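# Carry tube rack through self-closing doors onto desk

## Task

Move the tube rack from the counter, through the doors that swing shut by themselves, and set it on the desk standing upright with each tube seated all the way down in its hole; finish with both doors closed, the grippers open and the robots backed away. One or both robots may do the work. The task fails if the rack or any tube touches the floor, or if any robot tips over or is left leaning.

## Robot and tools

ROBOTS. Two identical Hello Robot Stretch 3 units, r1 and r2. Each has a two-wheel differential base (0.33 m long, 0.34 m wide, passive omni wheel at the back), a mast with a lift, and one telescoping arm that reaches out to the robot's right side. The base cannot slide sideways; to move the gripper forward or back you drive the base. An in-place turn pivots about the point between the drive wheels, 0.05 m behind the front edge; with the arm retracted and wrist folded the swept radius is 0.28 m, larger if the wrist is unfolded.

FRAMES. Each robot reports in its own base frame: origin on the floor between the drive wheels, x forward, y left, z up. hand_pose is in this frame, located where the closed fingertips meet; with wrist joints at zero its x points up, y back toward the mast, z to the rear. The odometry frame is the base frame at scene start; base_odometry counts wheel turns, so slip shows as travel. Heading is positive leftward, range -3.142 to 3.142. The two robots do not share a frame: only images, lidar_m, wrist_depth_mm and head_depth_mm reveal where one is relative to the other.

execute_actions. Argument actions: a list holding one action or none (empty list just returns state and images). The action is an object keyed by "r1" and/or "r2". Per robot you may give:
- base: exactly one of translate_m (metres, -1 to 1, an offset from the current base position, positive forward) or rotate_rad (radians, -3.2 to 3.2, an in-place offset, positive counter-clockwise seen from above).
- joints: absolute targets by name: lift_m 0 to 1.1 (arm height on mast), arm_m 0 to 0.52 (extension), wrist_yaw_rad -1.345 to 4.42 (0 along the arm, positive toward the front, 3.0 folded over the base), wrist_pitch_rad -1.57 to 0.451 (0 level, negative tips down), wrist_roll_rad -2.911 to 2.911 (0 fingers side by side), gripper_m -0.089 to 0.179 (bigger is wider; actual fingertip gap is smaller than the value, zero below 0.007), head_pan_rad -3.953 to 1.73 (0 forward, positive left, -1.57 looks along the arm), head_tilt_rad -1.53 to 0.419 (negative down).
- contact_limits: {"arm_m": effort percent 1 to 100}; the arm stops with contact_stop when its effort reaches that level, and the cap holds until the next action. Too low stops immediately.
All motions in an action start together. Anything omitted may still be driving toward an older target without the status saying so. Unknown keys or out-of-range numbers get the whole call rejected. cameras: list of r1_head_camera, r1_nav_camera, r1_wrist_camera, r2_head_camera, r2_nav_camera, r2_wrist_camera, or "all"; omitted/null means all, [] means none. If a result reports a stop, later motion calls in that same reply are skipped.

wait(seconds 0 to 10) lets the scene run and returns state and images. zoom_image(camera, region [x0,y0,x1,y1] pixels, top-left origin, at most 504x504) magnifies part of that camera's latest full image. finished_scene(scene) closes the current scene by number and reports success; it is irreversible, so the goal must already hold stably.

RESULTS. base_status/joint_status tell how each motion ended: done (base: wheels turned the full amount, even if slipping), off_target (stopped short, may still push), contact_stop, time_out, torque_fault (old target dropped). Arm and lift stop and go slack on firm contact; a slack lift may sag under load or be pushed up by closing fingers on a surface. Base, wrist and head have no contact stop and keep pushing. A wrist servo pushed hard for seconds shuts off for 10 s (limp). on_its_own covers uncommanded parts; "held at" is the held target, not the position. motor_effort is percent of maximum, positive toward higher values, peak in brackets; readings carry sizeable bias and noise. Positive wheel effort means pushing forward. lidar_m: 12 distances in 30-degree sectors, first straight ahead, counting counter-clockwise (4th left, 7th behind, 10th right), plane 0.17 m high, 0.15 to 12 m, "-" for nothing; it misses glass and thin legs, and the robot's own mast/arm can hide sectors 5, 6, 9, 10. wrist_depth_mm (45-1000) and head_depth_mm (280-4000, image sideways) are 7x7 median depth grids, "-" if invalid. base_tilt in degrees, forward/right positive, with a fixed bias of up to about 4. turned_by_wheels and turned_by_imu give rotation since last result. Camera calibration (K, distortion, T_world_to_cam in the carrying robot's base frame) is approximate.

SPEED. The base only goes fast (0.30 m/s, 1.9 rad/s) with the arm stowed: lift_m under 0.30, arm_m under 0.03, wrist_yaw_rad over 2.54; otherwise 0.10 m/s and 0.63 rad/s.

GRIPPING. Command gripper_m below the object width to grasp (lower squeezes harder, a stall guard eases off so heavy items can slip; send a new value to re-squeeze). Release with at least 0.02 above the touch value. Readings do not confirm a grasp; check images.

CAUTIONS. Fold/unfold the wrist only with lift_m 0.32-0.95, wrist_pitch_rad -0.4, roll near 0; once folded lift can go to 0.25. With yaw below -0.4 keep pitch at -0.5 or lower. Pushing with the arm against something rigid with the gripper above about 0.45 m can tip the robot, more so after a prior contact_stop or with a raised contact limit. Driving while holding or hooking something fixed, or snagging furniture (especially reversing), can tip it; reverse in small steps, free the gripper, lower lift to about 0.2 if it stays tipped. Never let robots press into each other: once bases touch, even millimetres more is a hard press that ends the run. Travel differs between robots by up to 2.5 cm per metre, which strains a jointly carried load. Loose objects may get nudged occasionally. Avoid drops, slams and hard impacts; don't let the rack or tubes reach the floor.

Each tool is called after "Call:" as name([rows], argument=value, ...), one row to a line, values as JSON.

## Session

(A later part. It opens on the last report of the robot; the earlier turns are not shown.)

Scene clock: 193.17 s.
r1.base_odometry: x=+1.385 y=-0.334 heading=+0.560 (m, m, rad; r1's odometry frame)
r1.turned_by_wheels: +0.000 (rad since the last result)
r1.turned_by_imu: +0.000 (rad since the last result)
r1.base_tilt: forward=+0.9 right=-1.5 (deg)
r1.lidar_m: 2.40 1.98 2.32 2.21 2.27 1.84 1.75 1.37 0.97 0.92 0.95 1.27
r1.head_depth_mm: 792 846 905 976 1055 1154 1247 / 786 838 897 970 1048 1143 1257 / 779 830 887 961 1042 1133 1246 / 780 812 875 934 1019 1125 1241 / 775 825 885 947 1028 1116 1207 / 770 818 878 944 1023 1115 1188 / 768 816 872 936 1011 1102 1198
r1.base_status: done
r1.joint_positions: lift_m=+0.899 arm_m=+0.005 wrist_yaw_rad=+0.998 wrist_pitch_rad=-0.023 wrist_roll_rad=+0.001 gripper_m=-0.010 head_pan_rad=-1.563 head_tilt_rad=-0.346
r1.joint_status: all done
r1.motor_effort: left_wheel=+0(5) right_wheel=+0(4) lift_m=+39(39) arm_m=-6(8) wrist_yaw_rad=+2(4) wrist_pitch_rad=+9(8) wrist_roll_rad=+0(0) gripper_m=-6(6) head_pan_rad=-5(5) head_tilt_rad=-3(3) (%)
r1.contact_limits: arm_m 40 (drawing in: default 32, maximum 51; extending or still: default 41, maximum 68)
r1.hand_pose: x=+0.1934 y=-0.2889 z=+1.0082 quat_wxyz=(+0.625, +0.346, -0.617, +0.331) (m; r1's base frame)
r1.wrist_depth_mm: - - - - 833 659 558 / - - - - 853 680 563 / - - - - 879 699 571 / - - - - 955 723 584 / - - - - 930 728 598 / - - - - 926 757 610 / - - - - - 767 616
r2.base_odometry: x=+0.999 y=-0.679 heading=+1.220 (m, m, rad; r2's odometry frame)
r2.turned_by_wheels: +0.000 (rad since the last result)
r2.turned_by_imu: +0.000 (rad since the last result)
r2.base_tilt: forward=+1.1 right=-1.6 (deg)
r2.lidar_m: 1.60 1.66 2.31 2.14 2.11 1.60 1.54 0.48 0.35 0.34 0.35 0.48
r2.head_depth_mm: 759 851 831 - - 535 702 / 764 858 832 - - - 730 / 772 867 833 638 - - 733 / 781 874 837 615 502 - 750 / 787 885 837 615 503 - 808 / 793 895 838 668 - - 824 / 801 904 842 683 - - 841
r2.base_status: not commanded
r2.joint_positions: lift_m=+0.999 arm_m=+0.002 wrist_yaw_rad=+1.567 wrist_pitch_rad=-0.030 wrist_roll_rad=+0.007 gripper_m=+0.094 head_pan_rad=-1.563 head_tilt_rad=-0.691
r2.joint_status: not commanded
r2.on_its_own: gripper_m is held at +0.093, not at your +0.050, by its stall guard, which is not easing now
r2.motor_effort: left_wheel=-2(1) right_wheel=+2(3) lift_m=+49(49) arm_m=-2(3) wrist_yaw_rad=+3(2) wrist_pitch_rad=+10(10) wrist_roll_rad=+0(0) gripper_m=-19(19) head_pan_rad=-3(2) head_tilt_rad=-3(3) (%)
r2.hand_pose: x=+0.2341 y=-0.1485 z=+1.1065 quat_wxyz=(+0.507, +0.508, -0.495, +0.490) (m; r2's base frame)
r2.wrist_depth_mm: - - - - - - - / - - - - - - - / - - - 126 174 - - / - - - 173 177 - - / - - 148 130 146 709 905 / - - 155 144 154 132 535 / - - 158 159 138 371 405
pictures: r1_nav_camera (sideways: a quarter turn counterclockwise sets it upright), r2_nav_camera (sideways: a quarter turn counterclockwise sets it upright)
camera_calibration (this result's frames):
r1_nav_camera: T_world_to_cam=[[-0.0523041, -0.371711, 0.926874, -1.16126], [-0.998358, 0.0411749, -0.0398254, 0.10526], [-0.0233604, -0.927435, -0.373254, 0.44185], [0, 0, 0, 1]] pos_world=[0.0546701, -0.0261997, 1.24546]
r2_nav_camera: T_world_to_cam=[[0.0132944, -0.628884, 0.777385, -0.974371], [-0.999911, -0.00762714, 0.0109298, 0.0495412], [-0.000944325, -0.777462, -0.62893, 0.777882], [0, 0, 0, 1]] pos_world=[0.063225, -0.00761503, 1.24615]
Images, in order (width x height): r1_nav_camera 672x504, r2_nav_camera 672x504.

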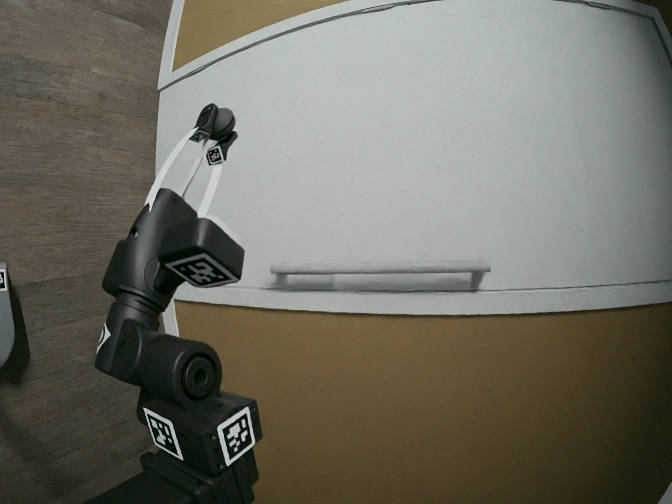

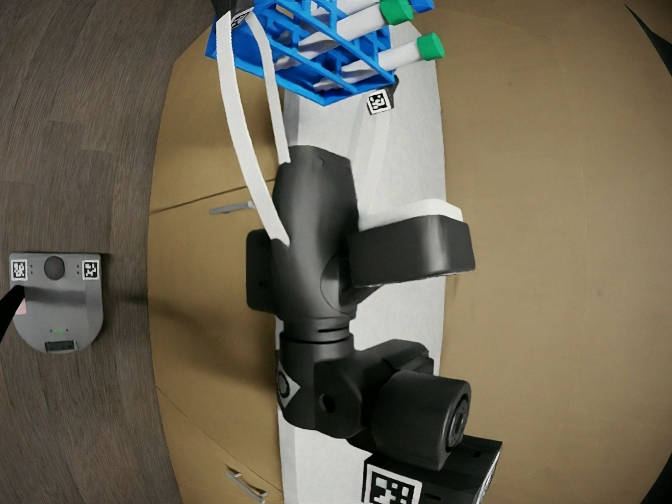

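Call:
execute_actions([
  {"r2":{"base":{"rotate_rad":1.57},"joints":{"head_pan_rad":0,"head_tilt_rad":-0.5}},"r1":{"base":{"translate_m":-0.035},"joints":{"wrist_yaw_rad":0.0,"gripper_m":0.08}}},
], cameras=[])

Call:
execute_actions([
  {"r2":{"base":{"translate_m":1.0}},"r1":{"joints":{"arm_m":0.42}}},
], cameras=["r1_wrist_camera","r2_nav_camera"])

Call:
execute_actions([
  {"r2":{"base":{"translate_m":0.8}}},
], cameras=["r2_nav_camera"])

Scene clock: 211.83 s.
r1.base_odometry: x=+1.355 y=-0.352 heading=+0.560 (m, m, rad; r1's odometry frame)
r1.turned_by_wheels: +0.000 (rad since the last result)
r1.turned_by_imu: -0.002 (rad since the last result)
r1.base_tilt: forward=+0.8 right=-1.5 (deg)
r1.lidar_m: 2.19 2.15 2.33 2.21 2.27 1.80 1.72 1.37 0.97 0.92 0.95 1.25
r1.head_depth_mm: 794 845 904 975 1062 1152 1255 / 789 840 900 968 1049 1161 1270 / 776 828 886 954 1033 1105 - / 781 816 875 934 1027 1132 1237 / 774 827 885 950 1029 1122 1227 / 771 824 878 947 1022 1114 1215 / 768 818 873 938 1015 1104 1208
r1.base_status: done
r1.joint_positions: lift_m=+0.899 arm_m=+0.005 wrist_yaw_rad=+0.003 wrist_pitch_rad=-0.023 wrist_roll_rad=+0.001 gripper_m=+0.080 head_pan_rad=-1.563 head_tilt_rad=-0.346
r1.joint_status: all done
r1.motor_effort: left_wheel=+1(4) right_wheel=+0(2) lift_m=+40(40) arm_m=-6(6) wrist_yaw_rad=-2(4) wrist_pitch_rad=+8(9) wrist_roll_rad=+0(0) gripper_m=+0(79) head_pan_rad=-5(4) head_tilt_rad=-2(2) (%)
r1.hand_pose: x=-0.0207 y=-0.4059 z=+1.0082 quat_wxyz=(+0.707, +0.009, -0.707, -0.007) (m; r1's base frame)
r1.wrist_depth_mm: 603 611 622 631 636 649 655 / 634 630 647 658 661 685 706 / 655 659 677 673 677 697 737 / 667 678 684 701 725 735 761 / 695 695 714 734 742 757 791 / 724 714 768 758 772 809 816 / 766 787 786 803 822 833 853
r2.base_odometry: x=+0.999 y=-0.679 heading=+2.790 (m, m, rad; r2's odometry frame)
r2.turned_by_wheels: +1.570 (rad since the last result)
r2.turned_by_imu: +1.548 (rad since the last result)
r2.base_tilt: forward=+0.9 right=-1.7 (deg)
r2.lidar_m: 2.16 2.14 1.59 1.54 0.47 0.35 0.34 0.35 0.48 1.60 1.66 2.30
r2.head_depth_mm: 3217 3443 3824 2824 2211 - 1274 / 3225 3506 3786 2819 2011 1527 1291 / 3245 3527 3836 2841 2023 1583 1299 / 3280 3558 3894 2808 2022 1580 1290 / 3314 3557 3869 2535 2035 1572 1289 / 3292 3615 3967 2527 2013 1571 1286 / 3324 3510 3712 2836 2020 1568 1289
r2.base_status: done
r2.joint_positions: lift_m=+0.999 arm_m=+0.002 wrist_yaw_rad=+1.568 wrist_pitch_rad=-0.030 wrist_roll_rad=+0.007 gripper_m=+0.094 head_pan_rad=-0.007 head_tilt_rad=-0.507
r2.joint_status: all done
r2.on_its_own: gripper_m is held at +0.093, not at your +0.050, by its stall guard, which is not easing now
r2.motor_effort: left_wheel=-2(5) right_wheel=+3(6) lift_m=+49(49) arm_m=-2(2) wrist_yaw_rad=+1(3) wrist_pitch_rad=+10(10) wrist_roll_rad=+0(0) gripper_m=-19(20) head_pan_rad=+3(34) head_tilt_rad=+2(13) (%)
r2.hand_pose: x=+0.2341 y=-0.1483 z=+1.1065 quat_wxyz=(+0.507, +0.508, -0.495, +0.490) (m; r2's base frame)
r2.wrist_depth_mm: - - - - - - - / - - - - - - - / - - - 126 173 - - / - - - 173 177 - - / - - 148 131 146 - - / - - 155 145 154 132 - / - - 157 158 138 - -
pictures: none
No camera images: the call's "cameras" was empty. Leave "cameras" out to get every camera's image.

Scene clock: 222.77 s.
r1.base_odometry: x=+1.355 y=-0.352 heading=+0.560 (m, m, rad; r1's odometry frame)
r1.turned_by_wheels: +0.000 (rad since the last result)
r1.turned_by_imu: -0.003 (rad since the last result)
r1.base_tilt: forward=+0.7 right=-1.5 (deg)
r1.lidar_m: 2.43 1.21 2.32 2.21 2.28 1.81 1.72 1.37 0.97 0.92 0.95 1.25
r1.head_depth_mm: 792 845 906 970 - 1172 1273 / 788 841 903 945 1064 1141 1265 / 777 827 887 - 1047 1131 1246 / 779 815 873 927 1035 1130 1244 / 778 828 882 951 1029 1123 1230 / 771 822 879 945 1020 1114 1216 / 766 815 873 939 1013 1104 1211
r1.base_status: not commanded
r1.joint_positions: lift_m=+0.899 arm_m=+0.420 wrist_yaw_rad=+0.001 wrist_pitch_rad=-0.023 wrist_roll_rad=+0.001 gripper_m=+0.080 head_pan_rad=-1.563 head_tilt_rad=-0.346
r1.joint_status: all done
r1.motor_effort: left_wheel=+1(1) right_wheel=+0(0) lift_m=+39(39) arm_m=+4(5) wrist_yaw_rad=-2(2) wrist_pitch_rad=+9(8) wrist_roll_rad=+0(0) gripper_m=+0(1) head_pan_rad=-5(5) head_tilt_rad=-3(3) (%)
r1.hand_pose: x=-0.0211 y=-0.8203 z=+1.0083 quat_wxyz=(+0.707, +0.009, -0.707, -0.008) (m; r1's base frame)
r1.wrist_depth_mm: 235 238 172 246 238 254 257 / 242 245 179 254 247 261 269 / 249 256 186 265 255 274 277 / 260 264 263 277 263 285 291 / 270 274 195 286 275 295 303 / 282 285 206 296 288 309 314 / 296 302 299 312 301 326 329
r2.base_odometry: x=+0.060 y=-0.334 heading=+2.790 (m, m, rad; r2's odometry frame)
r2.turned_by_wheels: +0.000 (rad since the last result)
r2.turned_by_imu: +0.004 (rad since the last result)
r2.base_tilt: forward=+1.0 right=-1.7 (deg)
r2.lidar_m: 2.81 1.21 1.57 1.52 1.58 1.38 1.33 1.39 1.67 1.62 1.68 2.35
r2.head_depth_mm: 2335 2570 2804 2821 2214 - 1273 / 2356 2578 2844 2849 2022 1523 1291 / 2386 2600 2869 2841 2026 1573 1290 / 2397 2621 2879 2824 2019 1579 1289 / 2415 2642 2900 2825 2024 1569 1291 / 2448 2658 2930 2676 1805 1515 1284 / 2380 1108 2883 2690 2014 1498 1286
r2.base_status: done
r2.joint_positions: lift_m=+0.999 arm_m=+0.002 wrist_yaw_rad=+1.568 wrist_pitch_rad=-0.030 wrist_roll_rad=+0.007 gripper_m=+0.094 head_pan_rad=-0.007 head_tilt_rad=-0.507
r2.joint_status: not commanded
r2.on_its_own: gripper_m is held at +0.093, not at your +0.050, by its stall guard, which is not easing now
r2.motor_effort: left_wheel=-2(3) right_wheel=+2(6) lift_m=+49(48) arm_m=-3(3) wrist_yaw_rad=+2(2) wrist_pitch_rad=+10(10) wrist_roll_rad=+0(0) gripper_m=-19(19) head_pan_rad=+2(3) head_tilt_rad=+2(2) (%)
r2.hand_pose: x=+0.2341 y=-0.1483 z=+1.1065 quat_wxyz=(+0.507, +0.508, -0.495, +0.490) (m; r2's base frame)
r2.wrist_depth_mm: - - - - - - - / - - - - - - - / - - - 126 173 - - / - - - 173 176 - - / - - 148 130 146 - - / - - 155 144 154 131 - / - - 157 158 138 - -
pictures: r1_wrist_camera, r2_nav_camera (sideways: a quarter turn counterclockwise sets it upright)
camera_calibration (this result's frames):
r1_wrist_camera: T_world_to_cam=[[-0.998935, 0.032183, -0.0330553, 0.0356424], [0.040065, 0.249928, -0.967435, 1.20568], [-0.0228736, -0.96773, -0.250951, -0.378239], [0, 0, 0, 1]] pos_world=[-0.0213526, -0.668512, 1.07267]
r2_nav_camera: T_world_to_cam=[[0.47599, 0.00526216, 0.879435, -1.11025], [-0.00886965, -0.999903, 0.0107836, 0.0436834], [0.879406, -0.0129332, -0.475897, 0.573413], [0, 0, 0, 1]] pos_world=[0.0245923, 0.0569375, 1.24881]
Images, in order (width x height): r1_wrist_camera 644x364, r2_nav_camera 672x504.

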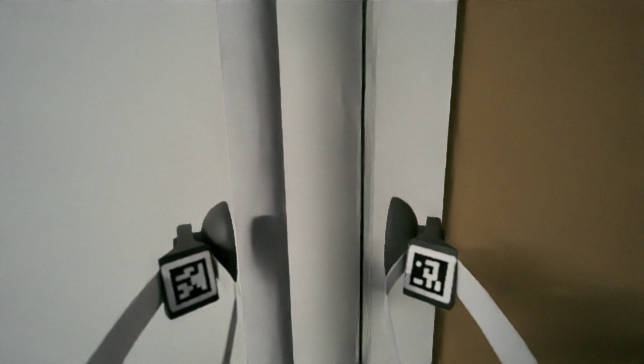

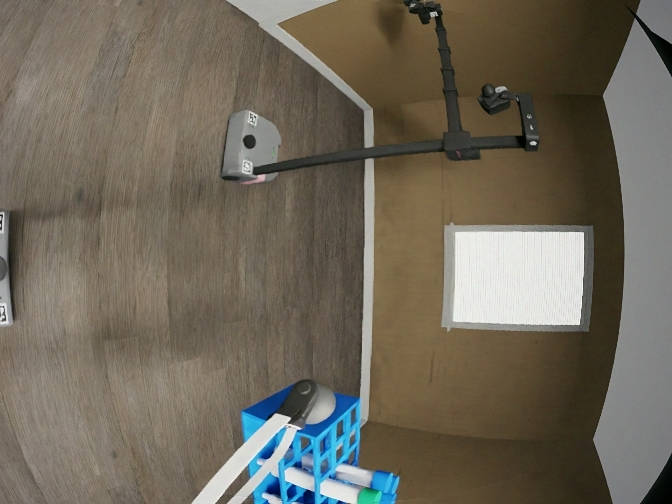

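Scene clock: 231.73 s.
r1.base_odometry: x=+1.355 y=-0.352 heading=+0.560 (m, m, rad; r1's odometry frame)
r1.turned_by_wheels: +0.000 (rad since the last result)
r1.turned_by_imu: -0.002 (rad since the last result)
r1.base_tilt: forward=+0.8 right=-1.6 (deg)
r1.lidar_m: 2.43 2.50 0.56 2.21 2.27 1.80 1.72 1.37 0.97 0.92 0.95 1.25
r1.head_depth_mm: 792 845 905 968 - 1164 1274 / 788 842 900 944 1059 1144 1261 / 777 828 889 - 1046 1126 1247 / 781 815 874 926 1037 1129 1242 / 776 826 884 950 1031 1118 1228 / 771 821 880 945 1021 1116 1219 / 769 816 873 941 1012 1103 1210
r1.base_status: not commanded
r1.joint_positions: lift_m=+0.899 arm_m=+0.420 wrist_yaw_rad=+0.001 wrist_pitch_rad=-0.023 wrist_roll_rad=+0.001 gripper_m=+0.080 head_pan_rad=-1.563 head_tilt_rad=-0.346
r1.joint_status: not commanded
r1.motor_effort: left_wheel=+1(1) right_wheel=+1(0) lift_m=+40(39) arm_m=+4(4) wrist_yaw_rad=-1(1) wrist_pitch_rad=+8(8) wrist_roll_rad=+0(0) gripper_m=+1(2) head_pan_rad=-5(5) head_tilt_rad=-3(3) (%)
r1.hand_pose: x=-0.0211 y=-0.8203 z=+1.0083 quat_wxyz=(+0.707, +0.009, -0.707, -0.008) (m; r1's base frame)
r1.wrist_depth_mm: 233 237 172 245 237 254 258 / 242 247 179 254 247 263 267 / 248 254 187 264 255 274 279 / 259 262 264 274 263 284 291 / 271 275 197 283 276 296 303 / 280 286 206 297 288 309 317 / 294 301 302 313 304 322 333
r2.base_odometry: x=-0.691 y=-0.058 heading=+2.789 (m, m, rad; r2's odometry frame)
r2.turned_by_wheels: +0.000 (rad since the last result)
r2.turned_by_imu: +0.003 (rad since the last result)
r2.base_tilt: forward=+1.0 right=-1.7 (deg)
r2.lidar_m: 2.02 2.09 0.55 1.51 1.57 2.19 2.13 2.22 1.69 1.63 1.71 2.08
r2.head_depth_mm: 1669 1819 1996 2189 2203 - 1269 / 1666 1830 2013 2221 2022 1528 1291 / 1687 1840 2046 2247 2024 1576 1290 / 1704 1854 2045 2269 2022 1574 1289 / 1720 1887 2064 2292 2033 1576 1296 / 1733 1897 2090 2323 2030 1574 1288 / 1761 1914 2111 2356 2004 1564 1288
r2.base_status: done
r2.joint_positions: lift_m=+0.999 arm_m=+0.002 wrist_yaw_rad=+1.568 wrist_pitch_rad=-0.030 wrist_roll_rad=+0.007 gripper_m=+0.094 head_pan_rad=-0.007 head_tilt_rad=-0.507
r2.joint_status: not commanded
r2.on_its_own: gripper_m is held at +0.093, not at your +0.050, by its stall guard, which is not easing now
r2.motor_effort: left_wheel=-2(2) right_wheel=+2(7) lift_m=+49(49) arm_m=-3(2) wrist_yaw_rad=+2(1) wrist_pitch_rad=+10(10) wrist_roll_rad=+0(0) gripper_m=-20(19) head_pan_rad=+3(3) head_tilt_rad=+2(2) (%)
r2.hand_pose: x=+0.2341 y=-0.1483 z=+1.1065 quat_wxyz=(+0.507, +0.508, -0.495, +0.490) (m; r2's base frame)
r2.wrist_depth_mm: - - - - - - - / - - - - - - - / - - - 126 174 - - / - - - 174 177 - - / - - 148 130 147 - - / - - 155 144 154 132 - / - - 158 159 138 - -
pictures: r2_nav_camera (sideways: a quarter turn counterclockwise sets it upright)
camera_calibration (this result's frames):
r2_nav_camera: T_world_to_cam=[[0.475962, 0.00526248, 0.87945, -1.11027], [-0.00886974, -0.999903, 0.0107836, 0.0436835], [0.879421, -0.0129331, -0.475869, 0.573377], [0, 0, 0, 1]] pos_world=[0.024594, 0.0569375, 1.24881]
Images, in order (width x height): r2_nav_camera 672x504.

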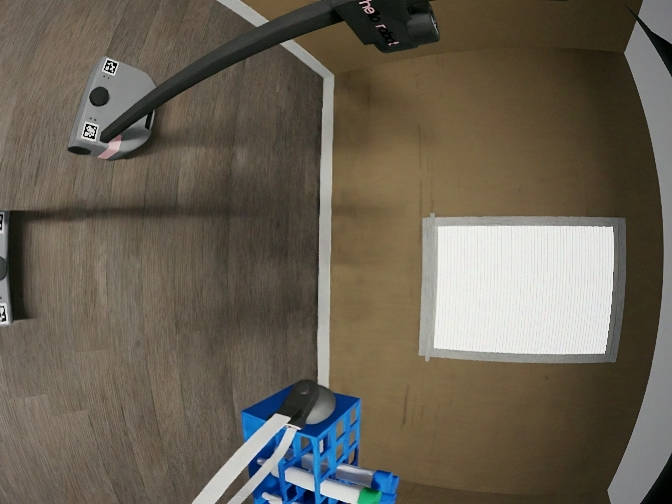

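Call:
execute_actions([
  {"r2":{"base":{"translate_m":1.0}},"r1":{"base":{"translate_m":0.028}}},
], cameras=[])

Call:
execute_actions([
  {"r2":{"base":{"translate_m":0.45}},"r1":{"joints":{"arm_m":0.475}}},
], cameras=[])

Call:
execute_actions([
  {"r2":{"base":{"rotate_rad":-1.02},"joints":{"head_pan_rad":3.0,"head_tilt_rad":-0.5}}},
], cameras=["r1_wrist_camera"])

Call:
execute_actions([
  {"r2":{"base":{"translate_m":-1.0},"joints":{"head_pan_rad":-3.1}}},
], cameras=["r2_nav_camera","r1_nav_camera"])

Scene clock: 248.53 s.
r1.base_odometry: x=+1.379 y=-0.338 heading=+0.560 (m, m, rad; r1's odometry frame)
r1.turned_by_wheels: +0.000 (rad since the last result)
r1.turned_by_imu: -0.003 (rad since the last result)
r1.base_tilt: forward=+0.9 right=-1.5 (deg)
r1.lidar_m: 2.41 2.46 2.32 2.22 2.28 0.75 1.75 1.37 0.97 0.92 0.95 1.25
r1.head_depth_mm: 791 843 903 965 - 1169 1266 / 786 838 898 945 1060 1149 1262 / 776 827 885 - 1051 1129 1241 / 779 810 869 933 1024 1127 1240 / 774 825 885 949 1029 1123 1228 / 769 819 875 944 1019 1111 1218 / 766 814 872 938 1011 1102 1209
r1.base_status: done
r1.joint_positions: lift_m=+0.899 arm_m=+0.420 wrist_yaw_rad=+0.001 wrist_pitch_rad=-0.023 wrist_roll_rad=+0.001 gripper_m=+0.080 head_pan_rad=-1.563 head_tilt_rad=-0.346
r1.joint_status: not commanded
r1.motor_effort: left_wheel=+1(5) right_wheel=+0(2) lift_m=+39(40) arm_m=+4(4) wrist_yaw_rad=-1(1) wrist_pitch_rad=+8(8) wrist_roll_rad=+0(0) gripper_m=+0(0) head_pan_rad=-4(4) head_tilt_rad=-3(2) (%)
r1.hand_pose: x=-0.0211 y=-0.8203 z=+1.0083 quat_wxyz=(+0.707, +0.009, -0.707, -0.008) (m; r1's base frame)
r1.wrist_depth_mm: 234 235 240 172 243 250 254 / 243 244 249 180 248 260 266 / 250 254 259 187 259 271 277 / 258 263 269 195 270 282 287 / 271 274 280 205 282 290 301 / 283 284 291 292 298 309 312 / 292 302 304 304 306 321 330
r2.base_odometry: x=-1.629 y=+0.287 heading=+2.789 (m, m, rad; r2's odometry frame)
r2.turned_by_wheels: +0.000 (rad since the last result)
r2.turned_by_imu: +0.003 (rad since the last result)
r2.base_tilt: forward=+1.0 right=-1.7 (deg)
r2.lidar_m: 1.03 1.08 1.51 1.48 1.55 0.75 3.11 2.29 1.71 1.66 1.42 1.06
r2.head_depth_mm: 817 890 974 1055 1178 - 1277 / 824 895 982 1077 1224 1411 1293 / 833 905 994 1092 1242 1414 1292 / 838 916 1004 1100 1258 1442 1284 / 845 921 1009 1115 1278 1434 1291 / 852 931 1029 1146 1292 1450 1288 / 868 944 1044 1163 1312 1468 1283
r2.base_status: done
r2.joint_positions: lift_m=+0.999 arm_m=+0.002 wrist_yaw_rad=+1.568 wrist_pitch_rad=-0.030 wrist_roll_rad=+0.007 gripper_m=+0.094 head_pan_rad=-0.007 head_tilt_rad=-0.507
r2.joint_status: not commanded
r2.on_its_own: gripper_m is held at +0.093, not at your +0.050, by its stall guard, which is not easing now
r2.motor_effort: left_wheel=-2(4) right_wheel=+2(7) lift_m=+49(49) arm_m=-2(2) wrist_yaw_rad=+2(1) wrist_pitch_rad=+10(10) wrist_roll_rad=+0(0) gripper_m=-20(19) head_pan_rad=+3(2) head_tilt_rad=+2(3) (%)
r2.hand_pose: x=+0.2341 y=-0.1483 z=+1.1065 quat_wxyz=(+0.507, +0.508, -0.495, +0.490) (m; r2's base frame)
r2.wrist_depth_mm: 955 918 899 872 855 846 830 / 975 956 931 914 884 867 850 / 992 958 960 126 174 887 888 / - - 980 173 177 924 919 / - - 148 131 146 946 942 / - - 155 144 154 132 978 / - - 157 158 138 - 992
pictures: none
No camera images: the call's "cameras" was empty. Leave "cameras" out to get every camera's image.

Scene clock: 254.00 s.
r1.base_odometry: x=+1.379 y=-0.338 heading=+0.560 (m, m, rad; r1's odometry frame)
r1.turned_by_wheels: +0.000 (rad since the last result)
r1.turned_by_imu: -0.001 (rad since the last result)
r1.base_tilt: forward=+0.8 right=-1.4 (deg)
r1.lidar_m: 2.40 2.47 2.33 2.22 2.27 1.15 1.75 1.37 0.97 0.92 0.95 1.25
r1.head_depth_mm: 790 843 906 969 - 1168 1278 / 786 838 893 - 1056 1148 1262 / 776 825 879 - 1041 1136 1246 / 779 810 868 967 1020 1128 1238 / 774 824 885 947 1029 1121 1232 / 769 822 878 945 1017 1110 1217 / 768 814 871 937 1012 1102 1206
r1.base_status: not commanded
r1.joint_positions: lift_m=+0.899 arm_m=+0.475 wrist_yaw_rad=+0.001 wrist_pitch_rad=-0.023 wrist_roll_rad=+0.001 gripper_m=+0.080 head_pan_rad=-1.563 head_tilt_rad=-0.346
r1.joint_status: all done
r1.motor_effort: left_wheel=+1(1) right_wheel=+0(0) lift_m=+39(39) arm_m=+4(4) wrist_yaw_rad=-1(1) wrist_pitch_rad=+9(8) wrist_roll_rad=+0(0) gripper_m=+0(0) head_pan_rad=-5(4) head_tilt_rad=-3(2) (%)
r1.hand_pose: x=-0.0211 y=-0.8753 z=+1.0083 quat_wxyz=(+0.707, +0.009, -0.707, -0.008) (m; r1's base frame)
r1.wrist_depth_mm: 184 187 188 120 195 186 202 / 191 193 196 125 201 194 210 / 198 201 203 129 209 202 218 / 207 209 210 135 218 210 228 / 214 216 218 140 222 221 238 / 220 223 233 146 238 240 248 / 229 236 241 153 245 243 260
r2.base_odometry: x=-2.052 y=+0.442 heading=+2.789 (m, m, rad; r2's odometry frame)
r2.turned_by_wheels: +0.000 (rad since the last result)
r2.turned_by_imu: +0.002 (rad since the last result)
r2.base_tilt: forward=+1.0 right=-1.6 (deg)
r2.lidar_m: 0.58 0.61 0.85 1.46 1.53 1.15 3.55 2.32 1.72 1.67 0.80 0.60
r2.head_depth_mm: 441 479 525 581 630 - 866 / 445 484 531 588 647 765 871 / 449 489 536 594 654 764 887 / 453 492 542 600 664 776 900 / 457 498 548 608 667 789 919 / 461 502 554 613 676 800 933 / 460 499 548 619 693 814 955
r2.base_status: done
r2.joint_positions: lift_m=+0.999 arm_m=+0.002 wrist_yaw_rad=+1.568 wrist_pitch_rad=-0.030 wrist_roll_rad=+0.007 gripper_m=+0.094 head_pan_rad=-0.007 head_tilt_rad=-0.507
r2.joint_status: not commanded
r2.on_its_own: gripper_m is held at +0.093, not at your +0.050, by its stall guard, which is not easing now
r2.motor_effort: left_wheel=-2(3) right_wheel=+2(6) lift_m=+49(49) arm_m=-3(2) wrist_yaw_rad=+2(2) wrist_pitch_rad=+10(10) wrist_roll_rad=+0(0) gripper_m=-19(20) head_pan_rad=+2(2) head_tilt_rad=+2(2) (%)
r2.hand_pose: x=+0.2341 y=-0.1483 z=+1.1065 quat_wxyz=(+0.507, +0.508, -0.495, +0.490) (m; r2's base frame)
r2.wrist_depth_mm: 489 476 468 456 447 441 434 / 508 487 483 473 461 457 445 / 521 503 498 126 173 466 460 / 534 518 509 173 177 478 471 / 561 529 147 130 146 484 485 / 569 - 155 144 154 132 490 / 598 559 157 158 138 494 500
pictures: none
No camera images: the call's "cameras" was empty. Leave "cameras" out to get every camera's image.

action 0: r2: "joints": head_pan_rad = 3.0 is out of range -3.953 to 1.73

Scene clock: 264.93 s.
r1.base_odometry: x=+1.379 y=-0.338 heading=+0.560 (m, m, rad; r1's odometry frame)
r1.turned_by_wheels: +0.000 (rad since the last result)
r1.turned_by_imu: -0.002 (rad since the last result)
r1.base_tilt: forward=+0.7 right=-1.3 (deg)
r1.lidar_m: 2.40 2.46 2.33 0.42 0.43 1.83 1.75 1.37 0.97 0.92 0.95 1.25
r1.head_depth_mm: 790 845 907 966 - 1168 1274 / 786 839 894 - 1055 1148 1265 / 775 828 880 - 1041 1133 1241 / 778 809 869 964 1023 1125 1237 / 773 825 885 951 1031 1117 1227 / 772 821 878 943 1019 1113 1219 / 766 816 870 937 1012 1103 1204
r1.base_status: not commanded
r1.joint_positions: lift_m=+0.899 arm_m=+0.475 wrist_yaw_rad=+0.001 wrist_pitch_rad=-0.023 wrist_roll_rad=+0.001 gripper_m=+0.080 head_pan_rad=-1.563 head_tilt_rad=-0.346
r1.joint_status: not commanded
r1.motor_effort: left_wheel=+0(0) right_wheel=+0(1) lift_m=+40(39) arm_m=+4(4) wrist_yaw_rad=-1(1) wrist_pitch_rad=+8(8) wrist_roll_rad=+0(0) gripper_m=+0(0) head_pan_rad=-4(5) head_tilt_rad=-3(3) (%)
r1.hand_pose: x=-0.0211 y=-0.8753 z=+1.0083 quat_wxyz=(+0.707, +0.009, -0.707, -0.008) (m; r1's base frame)
r1.wrist_depth_mm: 185 187 188 120 195 187 203 / 190 194 196 124 201 194 211 / 198 200 203 128 210 202 219 / 205 208 211 134 218 210 229 / 213 217 218 140 221 220 238 / 223 223 231 146 240 241 247 / 230 236 241 152 244 242 261
r2.base_odometry: x=-1.113 y=+0.097 heading=+2.789 (m, m, rad; r2's odometry frame)
r2.turned_by_wheels: +0.000 (rad since the last result)
r2.turned_by_imu: -0.005 (rad since the last result)
r2.base_tilt: forward=+0.9 right=-1.6 (deg)
r2.lidar_m: 1.57 1.65 1.54 0.42 0.43 2.18 2.57 2.28 1.70 1.65 1.72 1.62
r2.head_depth_mm: 2643 2808 2511 - - - - / 2670 2864 2573 - - - - / 2716 2863 2609 2765 - - - / 2762 2927 2664 2815 2163 - - / 2815 2986 2722 2847 2164 - - / 2842 3085 3414 2834 2210 - - / 2874 3100 3382 2812 2200 - -
r2.base_status: done
r2.joint_positions: lift_m=+0.999 arm_m=+0.002 wrist_yaw_rad=+1.568 wrist_pitch_rad=-0.030 wrist_roll_rad=+0.007 gripper_m=+0.094 head_pan_rad=-3.093 head_tilt_rad=-0.507
r2.joint_status: all done
r2.on_its_own: gripper_m is held at +0.093, not at your +0.050, by its stall guard, which is not easing now
r2.motor_effort: left_wheel=-1(5) right_wheel=+2(3) lift_m=+49(49) arm_m=-2(1) wrist_yaw_rad=+2(1) wrist_pitch_rad=+10(10) wrist_roll_rad=+0(0) gripper_m=-20(19) head_pan_rad=-3(31) head_tilt_rad=+2(2) (%)
r2.hand_pose: x=+0.2341 y=-0.1483 z=+1.1065 quat_wxyz=(+0.507, +0.508, -0.495, +0.490) (m; r2's base frame)
r2.wrist_depth_mm: - - - - - - - / - - - - - - - / - - - 126 173 - - / - - - 173 177 - - / - - 148 131 146 - - / - - 155 144 154 131 - / - - 158 158 138 - -
pictures: r1_nav_camera (sideways: a quarter turn counterclockwise sets it upright), r2_nav_camera (sideways: a quarter turn counterclockwise sets it upright)
camera_calibration (this result's frames):
r1_nav_camera: T_world_to_cam=[[-0.0523071, -0.371711, 0.926874, -1.16126], [-0.998358, 0.041183, -0.0398253, 0.10526], [-0.0233679, -0.927435, -0.373254, 0.441851], [0, 0, 0, 1]] pos_world=[0.0546699, -0.0262001, 1.24546]
r2_nav_camera: T_world_to_cam=[[-0.474895, -0.031803, 0.879468, -1.10449], [-0.0469206, 0.99884, 0.0107835, 0.0439157], [-0.878791, -0.0361441, -0.475837, 0.58406], [0, 0, 0, 1]] pos_world=[-0.00919101, -0.0578806, 1.24881]
Images, in order (width x height): r1_nav_camera 672x504, r2_nav_camera 672x504.

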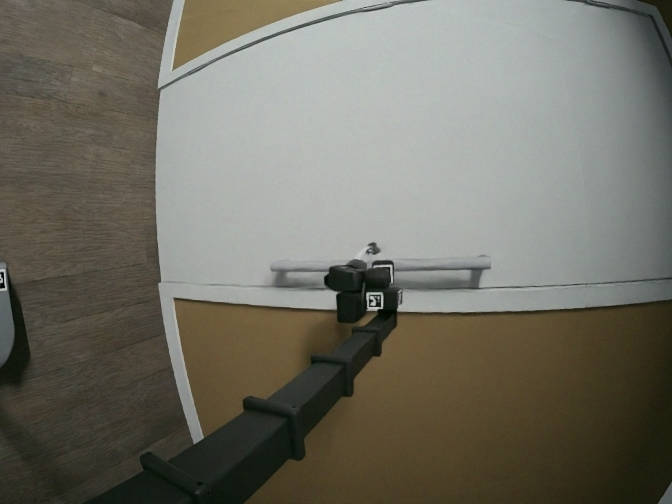

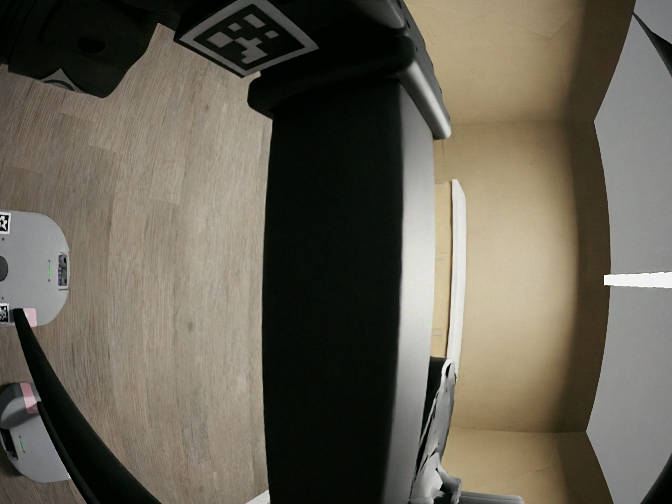

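Call:
execute_actions([
  {"r2":{"base":{"translate_m":0.97},"joints":{"head_pan_rad":1.7}}},
], cameras=[])

Call:
execute_actions([
  {"r2":{"base":{"rotate_rad":-1.02}}},
], cameras=[])

Call:
execute_actions([
  {"r2":{"base":{"translate_m":-0.8},"joints":{"head_pan_rad":-2.6}}},
], cameras=["r2_nav_camera","r1_nav_camera"])

Scene clock: 278.63 s.
r1.base_odometry: x=+1.379 y=-0.338 heading=+0.560 (m, m, rad; r1's odometry frame)
r1.turned_by_wheels: +0.000 (rad since the last result)
r1.turned_by_imu: -0.003 (rad since the last result)
r1.base_tilt: forward=+0.6 right=-1.3 (deg)
r1.lidar_m: 2.41 2.46 2.32 2.21 2.27 1.12 1.75 1.37 0.97 0.92 0.96 1.25
r1.head_depth_mm: 791 844 905 968 - 1171 1275 / 785 838 894 - 1055 1148 1262 / 775 824 885 - 1041 1134 1246 / 776 808 869 968 1020 1128 1243 / 774 826 883 951 1029 1120 1229 / 769 820 877 944 1020 1111 1217 / 766 816 869 937 1013 1099 1211
r1.base_status: not commanded
r1.joint_positions: lift_m=+0.899 arm_m=+0.475 wrist_yaw_rad=+0.001 wrist_pitch_rad=-0.023 wrist_roll_rad=+0.001 gripper_m=+0.080 head_pan_rad=-1.563 head_tilt_rad=-0.346
r1.joint_status: not commanded
r1.motor_effort: left_wheel=+1(0) right_wheel=+0(1) lift_m=+39(39) arm_m=+4(4) wrist_yaw_rad=-1(1) wrist_pitch_rad=+8(8) wrist_roll_rad=+0(0) gripper_m=+0(0) head_pan_rad=-5(5) head_tilt_rad=-3(3) (%)
r1.hand_pose: x=-0.0211 y=-0.8753 z=+1.0083 quat_wxyz=(+0.707, +0.009, -0.707, -0.008) (m; r1's base frame)
r1.wrist_depth_mm: 185 188 188 120 196 186 203 / 192 194 197 124 202 195 210 / 199 200 203 129 209 203 219 / 205 208 211 134 217 210 228 / 212 217 218 140 224 220 239 / 221 223 232 145 240 241 250 / 231 237 242 153 243 243 260
r2.base_odometry: x=-2.024 y=+0.432 heading=+2.789 (m, m, rad; r2's odometry frame)
r2.turned_by_wheels: +0.000 (rad since the last result)
r2.turned_by_imu: +0.003 (rad since the last result)
r2.base_tilt: forward=+1.1 right=-1.6 (deg)
r2.lidar_m: 0.61 0.64 0.90 1.46 1.53 1.12 3.52 2.31 1.73 1.67 0.84 0.63
r2.head_depth_mm: 1172 1273 1392 1531 1706 1582 1293 / 1202 1304 1427 1574 1748 1571 1288 / 1226 1335 1461 1611 1811 1580 1291 / 1257 1366 1503 1668 1841 1576 1290 / 1282 1402 1505 - - - 1256 / 1312 1431 1530 - - - - / - - - - - - -
r2.base_status: done
r2.joint_positions: lift_m=+0.999 arm_m=+0.002 wrist_yaw_rad=+1.568 wrist_pitch_rad=-0.030 wrist_roll_rad=+0.007 gripper_m=+0.094 head_pan_rad=+1.693 head_tilt_rad=-0.507
r2.joint_status: all done
r2.on_its_own: gripper_m is held at +0.093, not at your +0.050, by its stall guard, which is not easing now
r2.motor_effort: left_wheel=-2(3) right_wheel=+2(6) lift_m=+49(49) arm_m=-3(2) wrist_yaw_rad=+1(2) wrist_pitch_rad=+10(10) wrist_roll_rad=+0(0) gripper_m=-19(19) head_pan_rad=+3(28) head_tilt_rad=+2(2) (%)
r2.hand_pose: x=+0.2341 y=-0.1483 z=+1.1065 quat_wxyz=(+0.507, +0.508, -0.495, +0.490) (m; r2's base frame)
r2.wrist_depth_mm: 522 500 491 486 481 470 464 / 536 519 511 503 494 485 472 / 553 530 522 126 173 489 482 / 571 549 539 173 176 505 499 / 598 566 148 130 147 516 513 / 621 - 155 144 155 132 524 / 636 622 158 158 138 522 534
pictures: none
No camera images: the call's "cameras" was empty. Leave "cameras" out to get every camera's image.

Scene clock: 281.20 s.
r1.base_odometry: x=+1.379 y=-0.338 heading=+0.560 (m, m, rad; r1's odometry frame)
r1.turned_by_wheels: +0.000 (rad since the last result)
r1.turned_by_imu: -0.001 (rad since the last result)
r1.base_tilt: forward=+0.8 right=-1.4 (deg)
r1.lidar_m: 2.40 2.47 2.32 2.21 2.27 1.22 1.74 1.37 0.97 0.92 0.95 1.24
r1.head_depth_mm: 792 844 907 969 - 1168 1276 / 786 839 892 - 1050 1149 1254 / 775 826 880 - 1041 1134 1241 / 777 807 866 964 1021 1129 1239 / 774 825 883 950 1028 1124 1235 / 769 820 875 941 1023 1110 1218 / 765 816 871 939 1010 1098 1208
r1.base_status: not commanded
r1.joint_positions: lift_m=+0.899 arm_m=+0.475 wrist_yaw_rad=+0.001 wrist_pitch_rad=-0.023 wrist_roll_rad=+0.001 gripper_m=+0.080 head_pan_rad=-1.563 head_tilt_rad=-0.346
r1.joint_status: not commanded
r1.motor_effort: left_wheel=+1(1) right_wheel=+0(1) lift_m=+40(39) arm_m=+5(4) wrist_yaw_rad=-1(1) wrist_pitch_rad=+9(8) wrist_roll_rad=+0(0) gripper_m=+1(1) head_pan_rad=-5(4) head_tilt_rad=-2(3) (%)
r1.hand_pose: x=-0.0211 y=-0.8753 z=+1.0083 quat_wxyz=(+0.707, +0.009, -0.707, -0.008) (m; r1's base frame)
r1.wrist_depth_mm: 184 187 189 120 195 186 202 / 190 195 195 124 201 193 210 / 198 200 204 129 210 201 219 / 205 208 211 134 219 210 229 / 213 217 220 140 222 221 238 / 221 223 232 146 240 239 248 / 231 236 241 152 244 241 258
r2.base_odometry: x=-2.024 y=+0.432 heading=+1.769 (m, m, rad; r2's odometry frame)
r2.turned_by_wheels: -1.020 (rad since the last result)
r2.turned_by_imu: -1.006 (rad since the last result)
r2.base_tilt: forward=+1.0 right=-1.6 (deg)
r2.lidar_m: 0.82 0.63 0.61 0.65 0.92 1.46 1.55 1.13 3.50 2.26 1.72 1.68
r2.head_depth_mm: 531 569 602 645 688 780 863 / 574 618 666 723 792 878 979 / 625 675 736 806 896 1000 1137 / 685 746 820 909 1019 1161 1249 / 758 833 897 - - - 1256 / 847 939 1011 - - - - / - - - - - - -
r2.base_status: done
r2.joint_positions: lift_m=+0.999 arm_m=+0.002 wrist_yaw_rad=+1.568 wrist_pitch_rad=-0.030 wrist_roll_rad=+0.007 gripper_m=+0.094 head_pan_rad=+1.693 head_tilt_rad=-0.507
r2.joint_status: not commanded
r2.on_its_own: gripper_m is held at +0.093, not at your +0.050, by its stall guard, which is not easing now
r2.motor_effort: left_wheel=+2(3) right_wheel=-3(7) lift_m=+49(49) arm_m=-2(3) wrist_yaw_rad=+2(1) wrist_pitch_rad=+10(10) wrist_roll_rad=+0(0) gripper_m=-19(19) head_pan_rad=+3(3) head_tilt_rad=+2(2) (%)
r2.hand_pose: x=+0.2341 y=-0.1483 z=+1.1065 quat_wxyz=(+0.507, +0.508, -0.495, +0.490) (m; r2's base frame)
r2.wrist_depth_mm: 530 633 800 - - - - / 537 648 830 - - - - / 550 656 847 182 174 - - / 552 663 800 173 177 - - / 562 641 147 130 146 - - / 563 - 155 144 154 132 - / 537 692 158 158 138 - -
pictures: none
No camera images: the call's "cameras" was empty. Leave "cameras" out to get every camera's image.

Scene clock: 290.13 s.
r1.base_odometry: x=+1.379 y=-0.338 heading=+0.560 (m, m, rad; r1's odometry frame)
r1.turned_by_wheels: +0.000 (rad since the last result)
r1.turned_by_imu: -0.002 (rad since the last result)
r1.base_tilt: forward=+0.8 right=-1.4 (deg)
r1.lidar_m: 2.41 2.47 2.33 2.21 2.27 1.84 0.68 0.80 0.97 0.92 0.95 1.25
r1.head_depth_mm: 792 843 904 969 - 1168 1274 / 784 841 890 - 1055 1147 1259 / 775 824 882 - 1039 1136 1248 / 778 807 869 968 1021 1131 1242 / 775 827 881 951 1028 1121 1224 / 771 819 877 944 1019 1109 1215 / 767 816 870 937 1014 1100 1204
r1.base_status: not commanded
r1.joint_positions: lift_m=+0.899 arm_m=+0.475 wrist_yaw_rad=+0.001 wrist_pitch_rad=-0.023 wrist_roll_rad=+0.001 gripper_m=+0.080 head_pan_rad=-1.563 head_tilt_rad=-0.346
r1.joint_status: not commanded
r1.motor_effort: left_wheel=+1(1) right_wheel=+0(1) lift_m=+40(39) arm_m=+4(5) wrist_yaw_rad=-1(1) wrist_pitch_rad=+8(9) wrist_roll_rad=+0(0) gripper_m=-1(0) head_pan_rad=-4(5) head_tilt_rad=-2(3) (%)
r1.hand_pose: x=-0.0211 y=-0.8753 z=+1.0083 quat_wxyz=(+0.707, +0.009, -0.707, -0.008) (m; r1's base frame)
r1.wrist_depth_mm: 184 187 188 120 195 185 203 / 191 194 195 124 203 194 211 / 199 201 203 129 210 201 219 / 205 208 211 134 217 209 228 / 214 218 218 140 223 220 241 / 220 223 232 146 239 239 248 / 231 237 238 153 244 243 262
r2.base_odometry: x=-1.866 y=-0.352 heading=+1.769 (m, m, rad; r2's odometry frame)
r2.turned_by_wheels: +0.000 (rad since the last result)
r2.turned_by_imu: -0.004 (rad since the last result)
r2.base_tilt: forward=+1.0 right=-1.6 (deg)
r2.lidar_m: 1.41 1.07 1.05 1.08 0.82 0.80 0.84 1.20 0.68 0.67 2.39 2.33
r2.head_depth_mm: 1049 1102 799 1206 1264 - - / 1219 1296 751 1470 1520 - - / 1448 1553 1589 1833 - - - / 1833 2001 2002 2383 - - - / 2444 2747 2624 3026 - - 1239 / 3184 3471 3679 2995 - - 1286 / 3084 3233 2928 3005 - - 1294
r2.base_status: done
r2.joint_positions: lift_m=+0.999 arm_m=+0.002 wrist_yaw_rad=+1.568 wrist_pitch_rad=-0.030 wrist_roll_rad=+0.007 gripper_m=+0.094 head_pan_rad=-2.593 head_tilt_rad=-0.507
r2.joint_status: all done
r2.on_its_own: gripper_m is held at +0.093, not at your +0.050, by its stall guard, which is not easing now
r2.motor_effort: left_wheel=+2(4) right_wheel=-2(7) lift_m=+49(49) arm_m=-2(2) wrist_yaw_rad=+2(2) wrist_pitch_rad=+10(10) wrist_roll_rad=+0(0) gripper_m=-19(19) head_pan_rad=-3(29) head_tilt_rad=+2(2) (%)
r2.hand_pose: x=+0.2341 y=-0.1483 z=+1.1065 quat_wxyz=(+0.507, +0.508, -0.495, +0.490) (m; r2's base frame)
r2.wrist_depth_mm: 852 - - - - - - / 862 - - - - - - / 877 - - 126 173 - - / 883 - - 173 176 - - / 903 - 148 130 146 - - / 932 - 155 145 155 131 - / 925 - 157 158 138 - -
pictures: r1_nav_camera (sideways: a quarter turn counterclockwise sets it upright), r2_nav_camera (sideways: a quarter turn counterclockwise sets it upright)
camera_calibration (this result's frames):
r1_nav_camera: T_world_to_cam=[[-0.0523071, -0.371711, 0.926874, -1.16126], [-0.998358, 0.041183, -0.0398253, 0.10526], [-0.0233679, -0.927435, -0.373254, 0.441851], [0, 0, 0, 1]] pos_world=[0.0546699, -0.0262001, 1.24546]
r2_nav_camera: T_world_to_cam=[[-0.40146, -0.255565, 0.879498, -1.10498], [-0.520061, 0.854061, 0.0107834, 0.046802], [-0.753901, -0.453063, -0.475781, 0.583225], [0, 0, 0, 1]] pos_world=[0.0204285, -0.0581274, 1.24881]
Images, in order (width x height): r1_nav_camera 672x504, r2_nav_camera 672x504.

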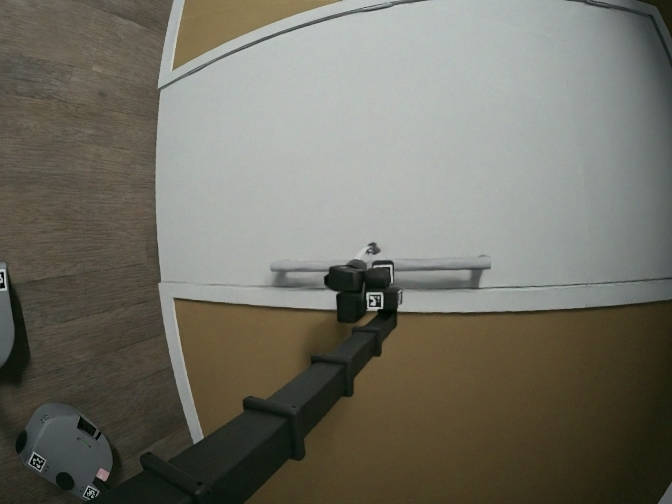

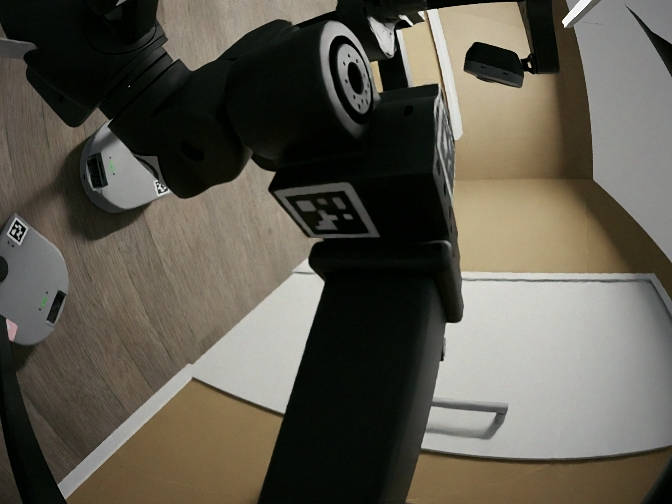

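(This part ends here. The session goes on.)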